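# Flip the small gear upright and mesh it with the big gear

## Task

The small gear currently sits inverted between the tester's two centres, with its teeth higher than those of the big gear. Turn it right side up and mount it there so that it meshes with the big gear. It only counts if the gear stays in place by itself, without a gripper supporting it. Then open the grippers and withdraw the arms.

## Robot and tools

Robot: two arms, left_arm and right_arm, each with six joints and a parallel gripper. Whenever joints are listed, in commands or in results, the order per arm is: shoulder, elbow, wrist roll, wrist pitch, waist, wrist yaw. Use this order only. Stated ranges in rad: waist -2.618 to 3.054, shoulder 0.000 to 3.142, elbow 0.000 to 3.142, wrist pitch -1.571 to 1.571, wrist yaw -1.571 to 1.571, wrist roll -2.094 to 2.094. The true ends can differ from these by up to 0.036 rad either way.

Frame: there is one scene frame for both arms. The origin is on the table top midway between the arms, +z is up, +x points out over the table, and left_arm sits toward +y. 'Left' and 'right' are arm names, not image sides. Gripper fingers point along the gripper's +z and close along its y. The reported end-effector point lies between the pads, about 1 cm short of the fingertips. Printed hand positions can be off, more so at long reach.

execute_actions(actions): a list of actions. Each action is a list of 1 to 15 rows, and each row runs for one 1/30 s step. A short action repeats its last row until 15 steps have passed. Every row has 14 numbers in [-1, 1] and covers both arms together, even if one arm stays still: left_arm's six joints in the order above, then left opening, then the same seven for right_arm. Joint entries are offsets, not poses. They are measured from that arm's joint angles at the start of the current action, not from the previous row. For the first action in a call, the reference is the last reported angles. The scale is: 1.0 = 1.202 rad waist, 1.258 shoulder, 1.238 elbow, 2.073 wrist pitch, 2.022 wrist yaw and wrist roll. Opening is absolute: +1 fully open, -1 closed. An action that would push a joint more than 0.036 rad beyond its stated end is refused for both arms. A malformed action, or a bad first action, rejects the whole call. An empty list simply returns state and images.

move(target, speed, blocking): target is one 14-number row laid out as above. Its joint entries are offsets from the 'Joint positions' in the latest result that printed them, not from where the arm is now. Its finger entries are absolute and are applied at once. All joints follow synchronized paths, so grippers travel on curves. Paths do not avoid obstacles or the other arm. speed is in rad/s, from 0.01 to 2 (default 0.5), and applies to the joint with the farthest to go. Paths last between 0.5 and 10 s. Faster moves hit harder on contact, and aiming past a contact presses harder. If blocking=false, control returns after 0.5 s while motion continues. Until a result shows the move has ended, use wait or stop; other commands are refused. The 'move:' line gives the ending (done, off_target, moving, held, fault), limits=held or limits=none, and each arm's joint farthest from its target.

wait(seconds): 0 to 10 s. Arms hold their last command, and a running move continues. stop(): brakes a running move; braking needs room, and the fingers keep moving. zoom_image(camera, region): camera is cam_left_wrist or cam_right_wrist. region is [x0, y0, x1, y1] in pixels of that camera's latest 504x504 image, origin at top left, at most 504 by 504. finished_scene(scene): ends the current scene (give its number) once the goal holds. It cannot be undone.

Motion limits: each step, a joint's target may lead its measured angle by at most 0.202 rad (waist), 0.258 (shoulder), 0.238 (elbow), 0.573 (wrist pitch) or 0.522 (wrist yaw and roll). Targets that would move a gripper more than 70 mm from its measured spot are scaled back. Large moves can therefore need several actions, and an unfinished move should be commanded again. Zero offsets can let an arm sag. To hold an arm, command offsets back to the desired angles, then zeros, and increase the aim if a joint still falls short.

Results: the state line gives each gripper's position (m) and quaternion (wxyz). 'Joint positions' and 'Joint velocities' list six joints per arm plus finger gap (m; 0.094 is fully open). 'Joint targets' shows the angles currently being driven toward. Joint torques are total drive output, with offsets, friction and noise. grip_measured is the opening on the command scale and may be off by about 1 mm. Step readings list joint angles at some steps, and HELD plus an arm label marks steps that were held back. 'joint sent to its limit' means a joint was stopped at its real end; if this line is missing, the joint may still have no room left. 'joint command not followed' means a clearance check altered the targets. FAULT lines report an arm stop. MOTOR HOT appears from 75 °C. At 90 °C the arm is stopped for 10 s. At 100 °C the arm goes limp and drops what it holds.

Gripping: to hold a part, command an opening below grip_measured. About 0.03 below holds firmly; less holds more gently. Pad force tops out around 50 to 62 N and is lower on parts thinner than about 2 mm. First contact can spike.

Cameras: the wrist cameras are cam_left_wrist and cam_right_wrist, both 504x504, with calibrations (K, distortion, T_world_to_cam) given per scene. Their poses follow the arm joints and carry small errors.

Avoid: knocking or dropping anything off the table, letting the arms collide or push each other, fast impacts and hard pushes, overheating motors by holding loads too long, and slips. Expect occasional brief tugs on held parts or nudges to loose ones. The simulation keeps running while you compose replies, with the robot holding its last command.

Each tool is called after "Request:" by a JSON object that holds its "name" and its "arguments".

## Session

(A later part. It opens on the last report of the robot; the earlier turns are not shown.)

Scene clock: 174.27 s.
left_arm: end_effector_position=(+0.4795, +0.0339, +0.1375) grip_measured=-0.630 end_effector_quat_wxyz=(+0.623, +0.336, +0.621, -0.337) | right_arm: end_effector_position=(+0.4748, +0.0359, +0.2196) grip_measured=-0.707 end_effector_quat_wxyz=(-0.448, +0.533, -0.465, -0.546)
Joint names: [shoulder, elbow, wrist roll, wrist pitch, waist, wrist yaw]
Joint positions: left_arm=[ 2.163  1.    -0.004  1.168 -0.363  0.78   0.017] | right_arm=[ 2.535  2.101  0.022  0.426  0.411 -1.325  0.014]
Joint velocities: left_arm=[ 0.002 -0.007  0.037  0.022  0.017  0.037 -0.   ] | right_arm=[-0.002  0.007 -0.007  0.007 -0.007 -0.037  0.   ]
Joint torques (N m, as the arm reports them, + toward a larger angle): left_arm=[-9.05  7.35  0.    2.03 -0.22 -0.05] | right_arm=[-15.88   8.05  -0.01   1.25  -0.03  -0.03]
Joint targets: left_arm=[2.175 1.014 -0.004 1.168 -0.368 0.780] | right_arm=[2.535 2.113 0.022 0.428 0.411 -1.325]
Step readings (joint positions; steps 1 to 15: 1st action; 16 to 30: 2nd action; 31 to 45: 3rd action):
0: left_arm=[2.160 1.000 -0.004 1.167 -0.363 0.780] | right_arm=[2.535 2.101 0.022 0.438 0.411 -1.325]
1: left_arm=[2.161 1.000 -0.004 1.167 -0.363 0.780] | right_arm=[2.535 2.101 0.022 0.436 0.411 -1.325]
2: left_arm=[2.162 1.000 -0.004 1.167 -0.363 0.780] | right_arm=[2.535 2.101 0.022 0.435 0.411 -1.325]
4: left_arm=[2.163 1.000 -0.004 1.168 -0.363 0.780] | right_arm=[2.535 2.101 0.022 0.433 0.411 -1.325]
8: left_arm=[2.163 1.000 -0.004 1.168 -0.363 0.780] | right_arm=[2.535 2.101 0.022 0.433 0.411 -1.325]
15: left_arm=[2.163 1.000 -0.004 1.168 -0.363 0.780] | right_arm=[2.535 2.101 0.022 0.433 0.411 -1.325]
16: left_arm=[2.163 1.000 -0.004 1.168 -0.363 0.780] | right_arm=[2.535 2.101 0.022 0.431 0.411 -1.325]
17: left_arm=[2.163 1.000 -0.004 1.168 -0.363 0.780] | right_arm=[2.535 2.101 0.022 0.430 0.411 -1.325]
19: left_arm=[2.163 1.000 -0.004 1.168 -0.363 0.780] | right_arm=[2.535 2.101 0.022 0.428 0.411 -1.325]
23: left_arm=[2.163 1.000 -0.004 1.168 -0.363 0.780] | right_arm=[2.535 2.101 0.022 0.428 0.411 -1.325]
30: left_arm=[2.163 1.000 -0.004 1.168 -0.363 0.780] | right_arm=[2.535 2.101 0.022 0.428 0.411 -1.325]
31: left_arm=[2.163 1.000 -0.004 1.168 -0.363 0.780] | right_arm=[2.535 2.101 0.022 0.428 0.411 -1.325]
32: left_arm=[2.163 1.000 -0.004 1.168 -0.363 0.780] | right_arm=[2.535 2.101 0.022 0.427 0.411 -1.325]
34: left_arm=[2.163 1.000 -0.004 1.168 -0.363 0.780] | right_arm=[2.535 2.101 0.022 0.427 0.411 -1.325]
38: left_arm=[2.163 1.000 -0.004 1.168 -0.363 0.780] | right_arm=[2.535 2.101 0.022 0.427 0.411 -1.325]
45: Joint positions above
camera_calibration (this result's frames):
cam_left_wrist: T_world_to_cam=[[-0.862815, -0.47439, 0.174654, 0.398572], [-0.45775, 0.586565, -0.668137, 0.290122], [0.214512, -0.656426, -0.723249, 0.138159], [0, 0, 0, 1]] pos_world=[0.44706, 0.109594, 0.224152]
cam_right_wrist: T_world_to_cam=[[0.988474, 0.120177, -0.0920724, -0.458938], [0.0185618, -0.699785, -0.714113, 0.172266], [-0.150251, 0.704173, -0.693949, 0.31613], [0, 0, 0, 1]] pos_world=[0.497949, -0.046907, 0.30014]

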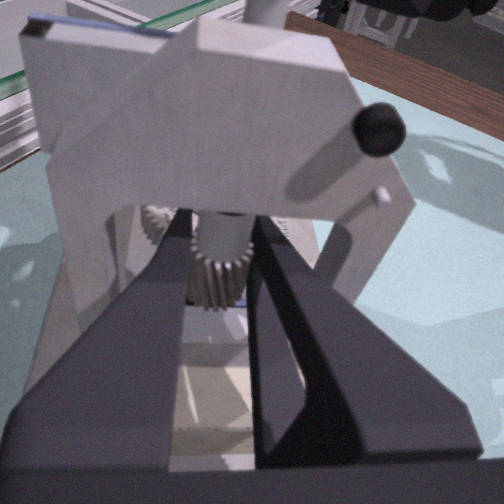

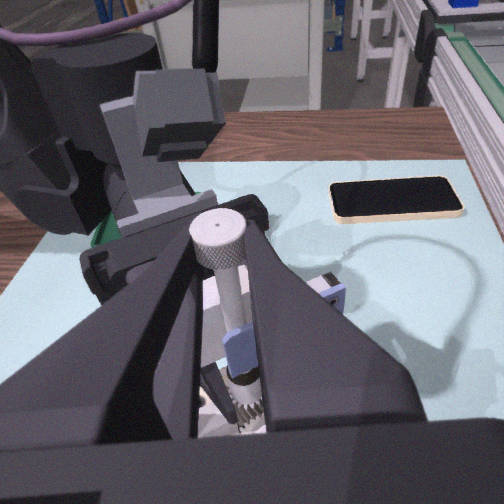

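Not seated; push forward.

Request:
{"name": "execute_actions", "arguments": {"actions": [[[0.014,0.028,0,-0.008,-0.012,-0.008,-0.67,0,0.01,0,0.004,0,0,-0.73]],[[0.014,0.028,0,-0.008,-0.012,-0.008,-0.67,0.005,0.01,0,0.004,0,0,-0.73]]]}}

Request:
{"name": "zoom_image", "arguments": {"camera": "cam_right_wrist", "region": [170,310,310,450]}}

Scene clock: 180.23 s.
left_arm: end_effector_position=(+0.4800, +0.0331, +0.1364) grip_measured=-0.630 end_effector_quat_wxyz=(+0.622, +0.336, +0.621, -0.337) | right_arm: end_effector_position=(+0.4748, +0.0360, +0.2172) grip_measured=-0.707 end_effector_quat_wxyz=(-0.447, +0.533, -0.466, -0.547)
Joint names: [shoulder, elbow, wrist roll, wrist pitch, waist, wrist yaw]
Joint positions: left_arm=[ 2.167  1.003 -0.004  1.168 -0.365  0.779  0.017] | right_arm=[ 2.539  2.101  0.022  0.426  0.411 -1.327  0.014]
Joint velocities: left_arm=[-0.002  0.002  0.007 -0.051  0.012 -0.007  0.   ] | right_arm=[ 0.017  0.002 -0.037  0.095 -0.002  0.037 -0.001]
Joint torques (N m, as the arm reports them, + toward a larger angle): left_arm=[-8.8   9.17  0.    1.85 -0.98 -0.22] | right_arm=[-15.19   8.19  -0.02   1.33  -0.05   0.02]
Joint targets: left_arm=[2.185 1.038 -0.004 1.151 -0.379 0.764] | right_arm=[2.545 2.113 0.022 0.435 0.411 -1.327]
Step readings (joint positions; steps 1 to 15: 1st action; 16 to 30: 2nd action):
0: left_arm=[2.163 1.000 -0.004 1.168 -0.363 0.780] | right_arm=[2.535 2.101 0.022 0.426 0.411 -1.325]
1: left_arm=[2.163 1.001 -0.004 1.168 -0.363 0.780] | right_arm=[2.535 2.101 0.022 0.426 0.411 -1.325]
2: left_arm=[2.164 1.002 -0.004 1.168 -0.363 0.779] | right_arm=[2.536 2.101 0.022 0.426 0.411 -1.326]
4: left_arm=[2.166 1.003 -0.004 1.168 -0.364 0.779] | right_arm=[2.538 2.101 0.022 0.426 0.411 -1.327]
8: left_arm=[2.167 1.003 -0.004 1.168 -0.364 0.779] | right_arm=[2.539 2.101 0.022 0.426 0.411 -1.327]
15: left_arm=[2.167 1.003 -0.004 1.168 -0.364 0.779] | right_arm=[2.539 2.101 0.022 0.426 0.411 -1.327]
16: left_arm=[2.167 1.003 -0.004 1.168 -0.365 0.779] | right_arm=[2.539 2.101 0.022 0.426 0.411 -1.327]
17: left_arm=[2.167 1.003 -0.004 1.168 -0.365 0.779] | right_arm=[2.539 2.101 0.022 0.426 0.411 -1.327]
19: left_arm=[2.167 1.003 -0.004 1.168 -0.365 0.779] | right_arm=[2.539 2.101 0.022 0.426 0.411 -1.327]
23: left_arm=[2.167 1.003 -0.004 1.168 -0.365 0.779] | right_arm=[2.539 2.101 0.022 0.426 0.411 -1.327]
30: Joint positions above
camera_calibration (this result's frames):
cam_left_wrist: T_world_to_cam=[[-0.862915, -0.473788, 0.175792, 0.398704], [-0.458299, 0.587126, -0.667267, 0.290196], [0.212931, -0.65636, -0.723777, 0.137506], [0, 0, 0, 1]] pos_world=[0.447765, 0.108772, 0.223073]
cam_right_wrist: T_world_to_cam=[[0.98787, 0.12229, -0.0957031, -0.458154], [0.0176831, -0.700881, -0.713059, 0.170835], [-0.154276, 0.702717, -0.694542, 0.316469], [0, 0, 0, 1]] pos_world=[0.4984, -0.0466257, 0.297769]

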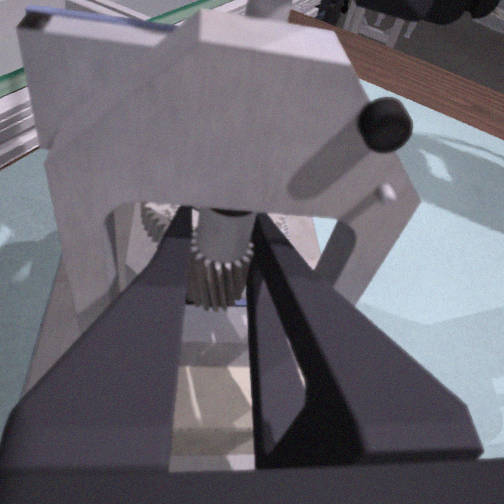

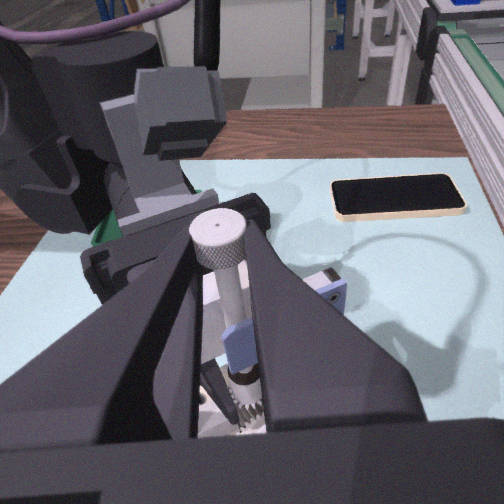

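Region (170, 310, 310, 450) of cam_right_wrist's 504x504 image, scaled by 3.600, with more detail than that image has.

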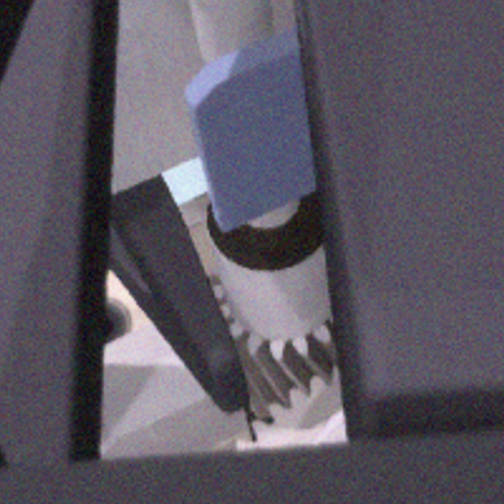

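Request:
{"name": "execute_actions", "arguments": {"actions": [[[0.005,0.012,0,0,0,0,-0.67,0.005,0.01,0,0.004,0,0,-0.73]],[[0.0,0.012,0,0,0,0,-0.58,0.008,0.01,0,0.004,0,0,-0.73]],[[0.0,0.012,0,0,0,0,-0.55,0.008,0.01,0,0.004,0,0,-0.73]]]}}

Request:
{"name": "zoom_image", "arguments": {"camera": "cam_right_wrist", "region": [170,310,310,450]}}

Scene clock: 187.73 s.
left_arm: end_effector_position=(+0.4800, +0.0331, +0.1364) grip_measured=-0.552 end_effector_quat_wxyz=(+0.622, +0.336, +0.621, -0.337) | right_arm: end_effector_position=(+0.4748, +0.0361, +0.2157) grip_measured=-0.707 end_effector_quat_wxyz=(-0.445, +0.533, -0.466, -0.548)
Joint names: [shoulder, elbow, wrist roll, wrist pitch, waist, wrist yaw]
Joint positions: left_arm=[ 2.167  1.003 -0.004  1.168 -0.365  0.779  0.021] | right_arm=[ 2.542  2.101  0.022  0.426  0.411 -1.329  0.014]
Joint velocities: left_arm=[-0.027 -0.027  0.051 -0.007 -0.017 -0.11   0.   ] | right_arm=[ 0.002  0.002  0.022 -0.022  0.012 -0.022 -0.   ]
Joint torques (N m, as the arm reports them, + toward a larger angle): left_arm=[-10.05   7.66   0.03   2.03   0.    -0.03] | right_arm=[-14.86   8.2   -0.01   1.33  -0.07  -0.01]
Joint targets: left_arm=[2.167 1.018 -0.004 1.168 -0.365 0.779] | right_arm=[2.552 2.113 0.022 0.435 0.411 -1.329]
Step readings (joint positions; steps 1 to 15: 1st action; 16 to 30: 2nd action; 31 to 45: 3rd action):
0: left_arm=[2.167 1.003 -0.004 1.168 -0.365 0.779] | right_arm=[2.539 2.101 0.022 0.426 0.411 -1.327]
1: left_arm=[2.167 1.003 -0.004 1.168 -0.365 0.779] | right_arm=[2.539 2.101 0.022 0.426 0.411 -1.327]
2: left_arm=[2.167 1.003 -0.004 1.168 -0.365 0.779] | right_arm=[2.539 2.101 0.022 0.426 0.411 -1.327]
4: left_arm=[2.167 1.003 -0.004 1.168 -0.365 0.779] | right_arm=[2.539 2.101 0.022 0.426 0.411 -1.327]
8: left_arm=[2.167 1.003 -0.004 1.168 -0.365 0.779] | right_arm=[2.539 2.101 0.022 0.426 0.411 -1.327]
15: left_arm=[2.167 1.003 -0.004 1.168 -0.365 0.779] | right_arm=[2.539 2.101 0.022 0.426 0.411 -1.327]
16: left_arm=[2.167 1.003 -0.004 1.168 -0.365 0.779] | right_arm=[2.540 2.101 0.022 0.426 0.411 -1.328]
17: left_arm=[2.167 1.003 -0.004 1.168 -0.365 0.779] | right_arm=[2.541 2.101 0.022 0.426 0.411 -1.328]
19: left_arm=[2.167 1.003 -0.004 1.168 -0.365 0.779] | right_arm=[2.542 2.101 0.022 0.426 0.411 -1.329]
23: left_arm=[2.167 1.003 -0.004 1.168 -0.365 0.779] | right_arm=[2.542 2.101 0.022 0.426 0.411 -1.329]
30: left_arm=[2.167 1.003 -0.004 1.168 -0.365 0.779] | right_arm=[2.542 2.101 0.022 0.426 0.411 -1.329]
31: left_arm=[2.167 1.003 -0.004 1.168 -0.365 0.779] | right_arm=[2.542 2.101 0.022 0.426 0.411 -1.329]
32: left_arm=[2.167 1.003 -0.004 1.168 -0.365 0.779] | right_arm=[2.542 2.101 0.022 0.426 0.411 -1.329]
34: left_arm=[2.167 1.003 -0.004 1.168 -0.365 0.779] | right_arm=[2.542 2.101 0.022 0.426 0.411 -1.329]
38: left_arm=[2.167 1.003 -0.004 1.168 -0.365 0.779] | right_arm=[2.542 2.101 0.022 0.426 0.411 -1.329]
45: Joint positions above
camera_calibration (this result's frames):
cam_left_wrist: T_world_to_cam=[[-0.862915, -0.473788, 0.175792, 0.398704], [-0.458299, 0.587126, -0.667267, 0.290196], [0.212931, -0.65636, -0.723777, 0.137506], [0, 0, 0, 1]] pos_world=[0.447765, 0.108772, 0.223073]
cam_right_wrist: T_world_to_cam=[[0.987444, 0.123695, -0.0982572, -0.457578], [0.0170031, -0.701603, -0.712365, 0.169977], [-0.157053, 0.70175, -0.694897, 0.316784], [0, 0, 0, 1]] pos_world=[0.498694, -0.0464463, 0.296257]

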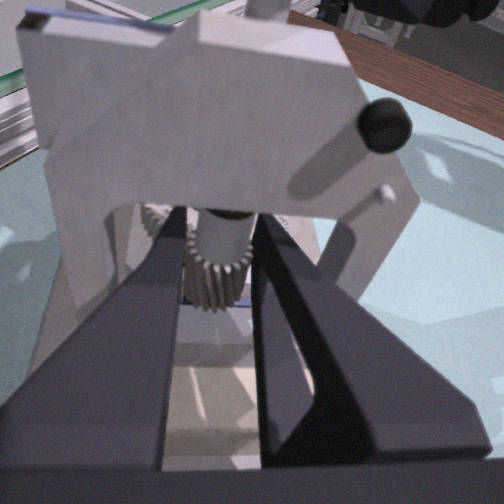

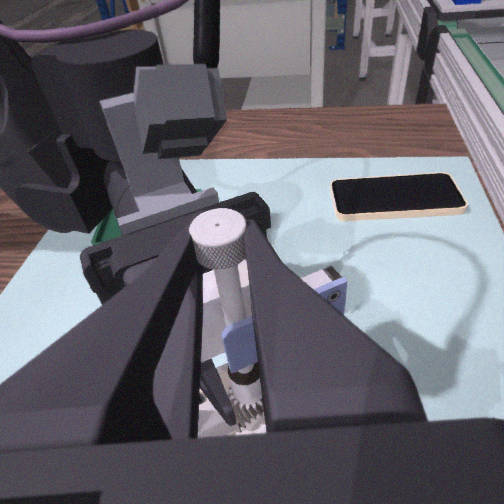

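Region (170, 310, 310, 450) of cam_right_wrist's 504x504 image, scaled by 3.600, with more detail than that image has.

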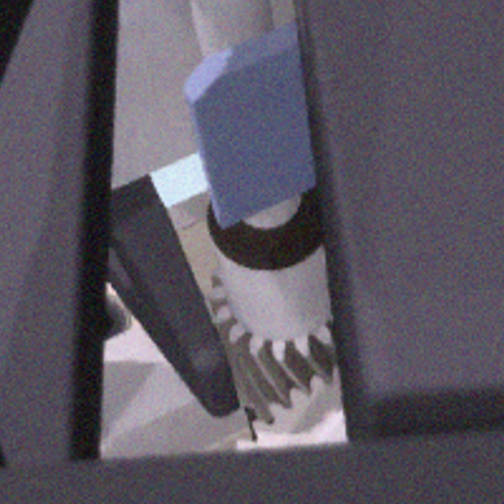

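It slid sideways, maybe stopped by the finger. Open more.

Request:
{"name": "execute_actions", "arguments": {"actions": [[[0,0.012,0,0,0,0,-0.42,0.008,0.01,0,0.004,0,0,-0.73]],[[0,0.012,0,0,0,0,-0.42,0,0.01,0,0.004,0,0,0.4]],[[0,0.012,0,0,0,0,-0.42,0,0.01,0,0.004,0,0,0.4]]]}}

Request:
{"name": "zoom_image", "arguments": {"camera": "cam_right_wrist", "region": [150,290,330,470]}}

Scene clock: 194.50 s.
left_arm: end_effector_position=(+0.4800, +0.0331, +0.1364) grip_measured=-0.422 end_effector_quat_wxyz=(+0.622, +0.336, +0.621, -0.337) | right_arm: end_effector_position=(+0.4748, +0.0361, +0.2158) grip_measured=+0.399 end_effector_quat_wxyz=(-0.446, +0.533, -0.466, -0.548)
Joint names: [shoulder, elbow, wrist roll, wrist pitch, waist, wrist yaw]
Joint positions: left_arm=[ 2.167  1.003 -0.004  1.168 -0.365  0.779  0.027] | right_arm=[ 2.542  2.101  0.022  0.428  0.411 -1.329  0.066]
Joint velocities: left_arm=[-0.017  0.012  0.022 -0.022  0.017  0.007 -0.001] | right_arm=[ 0.007 -0.002  0.051  0.051  0.002 -0.007 -0.001]
Joint torques (N m, as the arm reports them, + toward a larger angle): left_arm=[-9.76  7.5   0.04  2.08  0.18 -0.08] | right_arm=[-15.77   8.15  -0.02   1.34  -0.03   0.  ]
Joint targets: left_arm=[2.167 1.018 -0.004 1.168 -0.365 0.779] | right_arm=[2.542 2.113 0.022 0.436 0.411 -1.329]
Step readings (joint positions; steps 1 to 15: 1st action; 16 to 30: 2nd action; 31 to 45: 3rd action):
0: left_arm=[2.167 1.003 -0.004 1.168 -0.365 0.779] | right_arm=[2.542 2.101 0.022 0.426 0.411 -1.329]
1: left_arm=[2.167 1.003 -0.004 1.168 -0.365 0.779] | right_arm=[2.542 2.101 0.022 0.426 0.411 -1.329]
2: left_arm=[2.167 1.003 -0.004 1.168 -0.365 0.779] | right_arm=[2.542 2.101 0.022 0.426 0.411 -1.329]
4: left_arm=[2.167 1.003 -0.004 1.168 -0.365 0.779] | right_arm=[2.542 2.101 0.022 0.426 0.411 -1.329]
8: left_arm=[2.167 1.003 -0.004 1.168 -0.365 0.779] | right_arm=[2.542 2.101 0.022 0.426 0.411 -1.329]
15: left_arm=[2.167 1.003 -0.004 1.168 -0.365 0.779] | right_arm=[2.542 2.101 0.022 0.426 0.411 -1.329]
16: left_arm=[2.167 1.003 -0.004 1.168 -0.365 0.779] | right_arm=[2.542 2.101 0.022 0.426 0.411 -1.329]
17: left_arm=[2.167 1.003 -0.004 1.168 -0.365 0.779] | right_arm=[2.542 2.101 0.022 0.426 0.411 -1.329]
19: left_arm=[2.167 1.003 -0.004 1.168 -0.365 0.779] | right_arm=[2.542 2.101 0.022 0.427 0.411 -1.329]
23: left_arm=[2.167 1.003 -0.004 1.168 -0.365 0.779] | right_arm=[2.542 2.101 0.022 0.428 0.411 -1.329]
30: left_arm=[2.167 1.003 -0.004 1.168 -0.365 0.779] | right_arm=[2.542 2.101 0.022 0.428 0.411 -1.329]
31: left_arm=[2.167 1.003 -0.004 1.168 -0.365 0.779] | right_arm=[2.542 2.101 0.022 0.428 0.411 -1.329]
32: left_arm=[2.167 1.003 -0.004 1.168 -0.365 0.779] | right_arm=[2.542 2.101 0.022 0.428 0.411 -1.329]
34: left_arm=[2.167 1.003 -0.004 1.168 -0.365 0.779] | right_arm=[2.542 2.101 0.022 0.428 0.411 -1.329]
38: left_arm=[2.167 1.003 -0.004 1.168 -0.365 0.779] | right_arm=[2.542 2.101 0.022 0.428 0.411 -1.329]
45: Joint positions above
camera_calibration (this result's frames):
cam_left_wrist: T_world_to_cam=[[-0.862915, -0.473788, 0.175792, 0.398704], [-0.458299, 0.587126, -0.667267, 0.290196], [0.212931, -0.65636, -0.723777, 0.137506], [0, 0, 0, 1]] pos_world=[0.447765, 0.108772, 0.223073]
cam_right_wrist: T_world_to_cam=[[0.987546, 0.12374, -0.0971649, -0.457853], [0.0177504, -0.701277, -0.712668, 0.169769], [-0.156325, 0.702068, -0.69474, 0.316482], [0, 0, 0, 1]] pos_world=[0.498612, -0.0464824, 0.296374]

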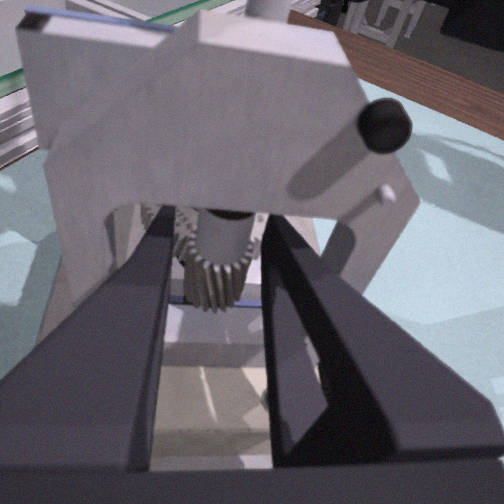

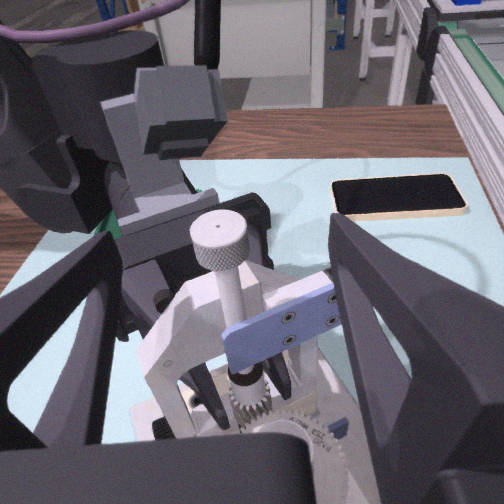

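Region (150, 290, 330, 470) of cam_right_wrist's 504x504 image, scaled by 2.800, with more detail than that image has.

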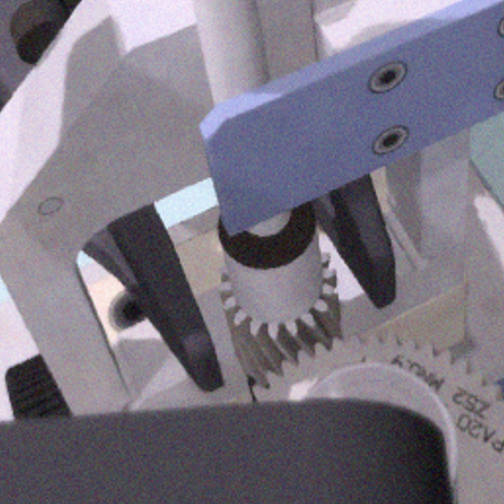

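Request:
{"name": "move", "arguments": {"target": [-0.1,-0.17,0,0.04,0.112,0.067,-0.42,0,0.01,0,0,-0.05,0,0.4], "speed": 0.12}}

Request:
{"name": "zoom_image", "arguments": {"camera": "cam_left_wrist", "region": [130,30,310,210]}}

Request:
{"name": "zoom_image", "arguments": {"camera": "cam_right_wrist", "region": [190,270,330,410]}}

Scene clock: 202.37 s.
left_arm: end_effector_position=(+0.4461, +0.0865, +0.1370) grip_measured=-0.422 end_effector_quat_wxyz=(+0.619, +0.333, +0.626, -0.337) | right_arm: end_effector_position=(+0.4957, +0.0096, +0.2158) grip_measured=+0.399 end_effector_quat_wxyz=(-0.460, +0.521, -0.480, -0.535)
Joint names: [shoulder, elbow, wrist roll, wrist pitch, waist, wrist yaw]
Joint positions: left_arm=[ 2.059  0.811 -0.004  1.241 -0.236  0.904  0.027] | right_arm=[ 2.542  2.101  0.022  0.428  0.357 -1.329  0.066]
Joint velocities: left_arm=[-0.012 -0.022 -0.095  0.081  0.002 -0.051  0.   ] | right_arm=[ 0.017 -0.007 -0.051 -0.051  0.002 -0.051  0.001]
Joint torques (N m, as the arm reports them, + toward a larger angle): left_arm=[-9.99  3.88 -0.04  2.08  0.7   0.04] | right_arm=[-15.78   8.12  -0.02   1.25  -0.52   0.03]
Joint targets: left_arm=[2.042 0.793 -0.004 1.251 -0.230 0.915] | right_arm=[2.542 2.113 0.022 0.428 0.350 -1.329]
move: done; limits=none; left_arm: farthest joint: the shoulder, 0.018 radians from its target (0.126 radians at the start); right_arm: farthest joint: the elbow, 0.013 radians from its target (0.013 radians at the start)
camera_calibration (this result's frames):
cam_left_wrist: T_world_to_cam=[[-0.859127, -0.477319, 0.184572, 0.392038], [-0.467816, 0.586275, -0.661384, 0.247256], [0.207481, -0.654559, -0.726983, 0.182982], [0, 0, 0, 1]] pos_world=[0.414516, 0.16194, 0.224197]
cam_right_wrist: T_world_to_cam=[[0.992797, 0.0700893, -0.0971649, -0.477296], [-0.0202449, -0.701209, -0.712668, 0.169653], [-0.118083, 0.709502, -0.69474, 0.31932], [0, 0, 0, 1]] pos_world=[0.514999, -0.0741423, 0.296374]

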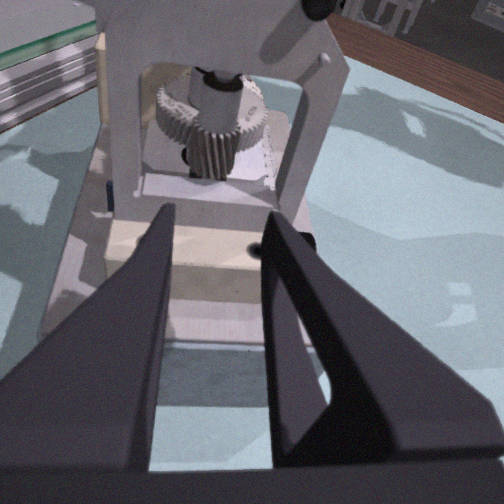

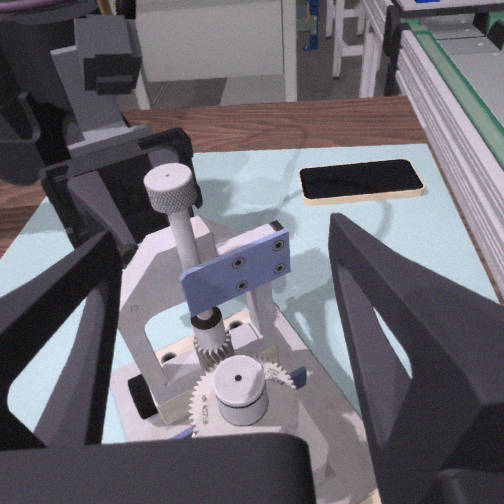

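Region (130, 30, 310, 210) of cam_left_wrist's 504x504 image, scaled by 2.800, with more detail than that image has.

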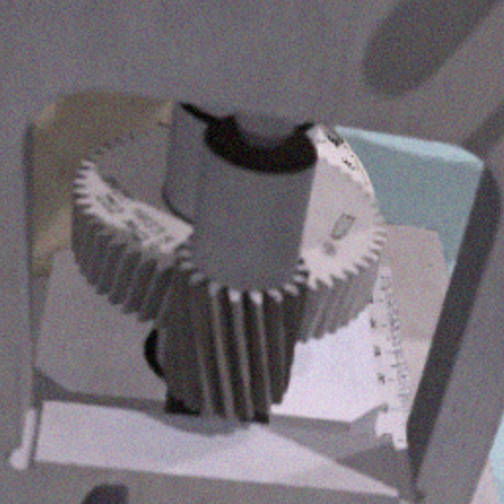

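Region (190, 270, 330, 410) of cam_right_wrist's 504x504 image, scaled by 3.600, with more detail than that image has.

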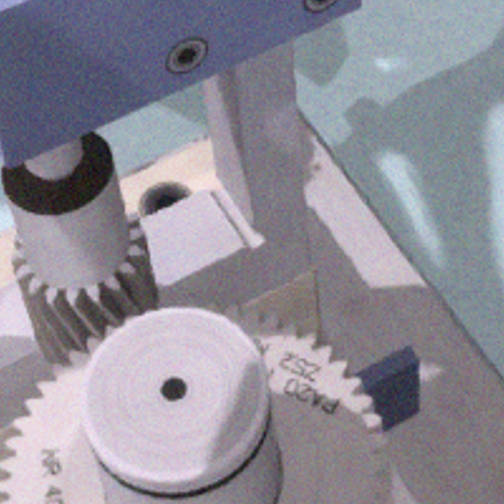

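Request:
{"name": "zoom_image", "arguments": {"camera": "cam_right_wrist", "region": [175,320,245,390]}}

Request:
{"name": "move", "arguments": {"target": [-0.2,-0.2,0,0,0.15,0,0.5,0,0.01,0,0,-0.25,0,0.4], "speed": 0.3}}

Region (175, 320, 245, 390) of cam_right_wrist's 504x504 image, scaled by 7.200, with more detail than that image has.

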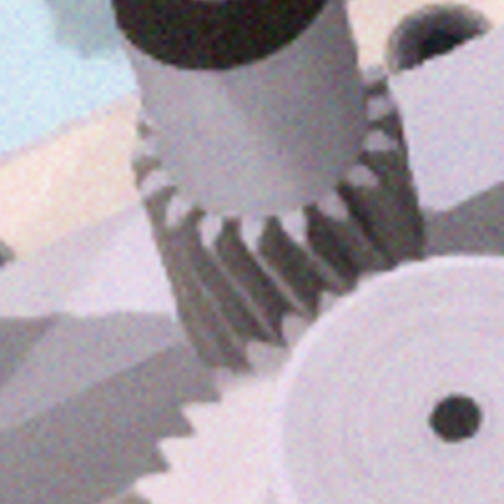

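Scene clock: 209.90 s.
left_arm: end_effector_position=(+0.4138, +0.1616, +0.1616) grip_measured=+0.497 end_effector_quat_wxyz=(+0.649, +0.279, +0.650, -0.281) | right_arm: end_effector_position=(+0.5847, -0.1583, +0.2158) grip_measured=+0.399 end_effector_quat_wxyz=(+0.537, -0.441, +0.554, +0.459)
Joint names: [shoulder, elbow, wrist roll, wrist pitch, waist, wrist yaw]
Joint positions: left_arm=[ 1.823  0.581 -0.004  1.241 -0.062  0.904  0.07 ] | right_arm=[ 2.542  2.101  0.022  0.428  0.05  -1.329  0.066]
Joint velocities: left_arm=[-0.012 -0.002  0.051 -0.022  0.012 -0.007 -0.001] | right_arm=[ 0.002 -0.007  0.007 -0.051  0.017  0.051  0.   ]
Joint torques (N m, as the arm reports them, + toward a larger angle): left_arm=[-7.81  3.93  0.    1.93  0.62 -0.04] | right_arm=[-15.66   8.12   0.     1.21   0.47   0.  ]
Joint targets: left_arm=[1.807 0.563 -0.004 1.241 -0.056 0.904] | right_arm=[2.542 2.113 0.022 0.428 0.056 -1.329]
move: done; limits=none; left_arm: farthest joint: the elbow, 0.018 radians from its target (0.247 radians at the start); right_arm: farthest joint: the elbow, 0.013 radians from its target (0.013 radians at the start)
camera_calibration (this result's frames):
cam_left_wrist: T_world_to_cam=[[-0.764556, -0.619214, 0.178966, 0.380255], [-0.557881, 0.496654, -0.664909, 0.256743], [0.322837, -0.608201, -0.725167, 0.201149], [0, 0, 0, 1]] pos_world=[0.36902, 0.230286, 0.248525]
cam_right_wrist: T_world_to_cam=[[0.967717, -0.232558, -0.0971649, -0.587175], [-0.230757, -0.662462, -0.712668, 0.182933], [0.101369, 0.712082, -0.69474, 0.321065], [0, 0, 0, 1]] pos_world=[0.577886, -0.243991, 0.296374]

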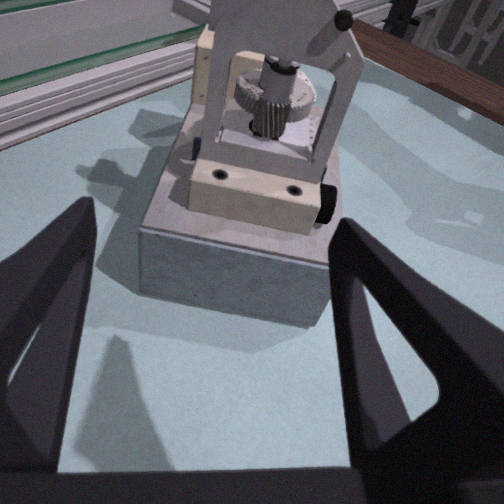

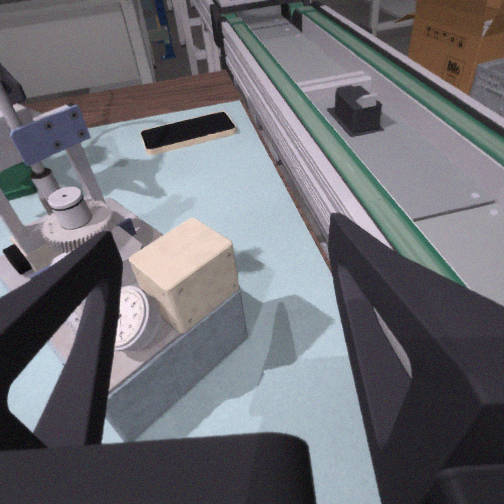

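The big gear's teeth sit in the gaps, so it's meshed.

Request:
{"name": "finished_scene", "arguments": {"scene": 2}}

The scene is finished: the task was done.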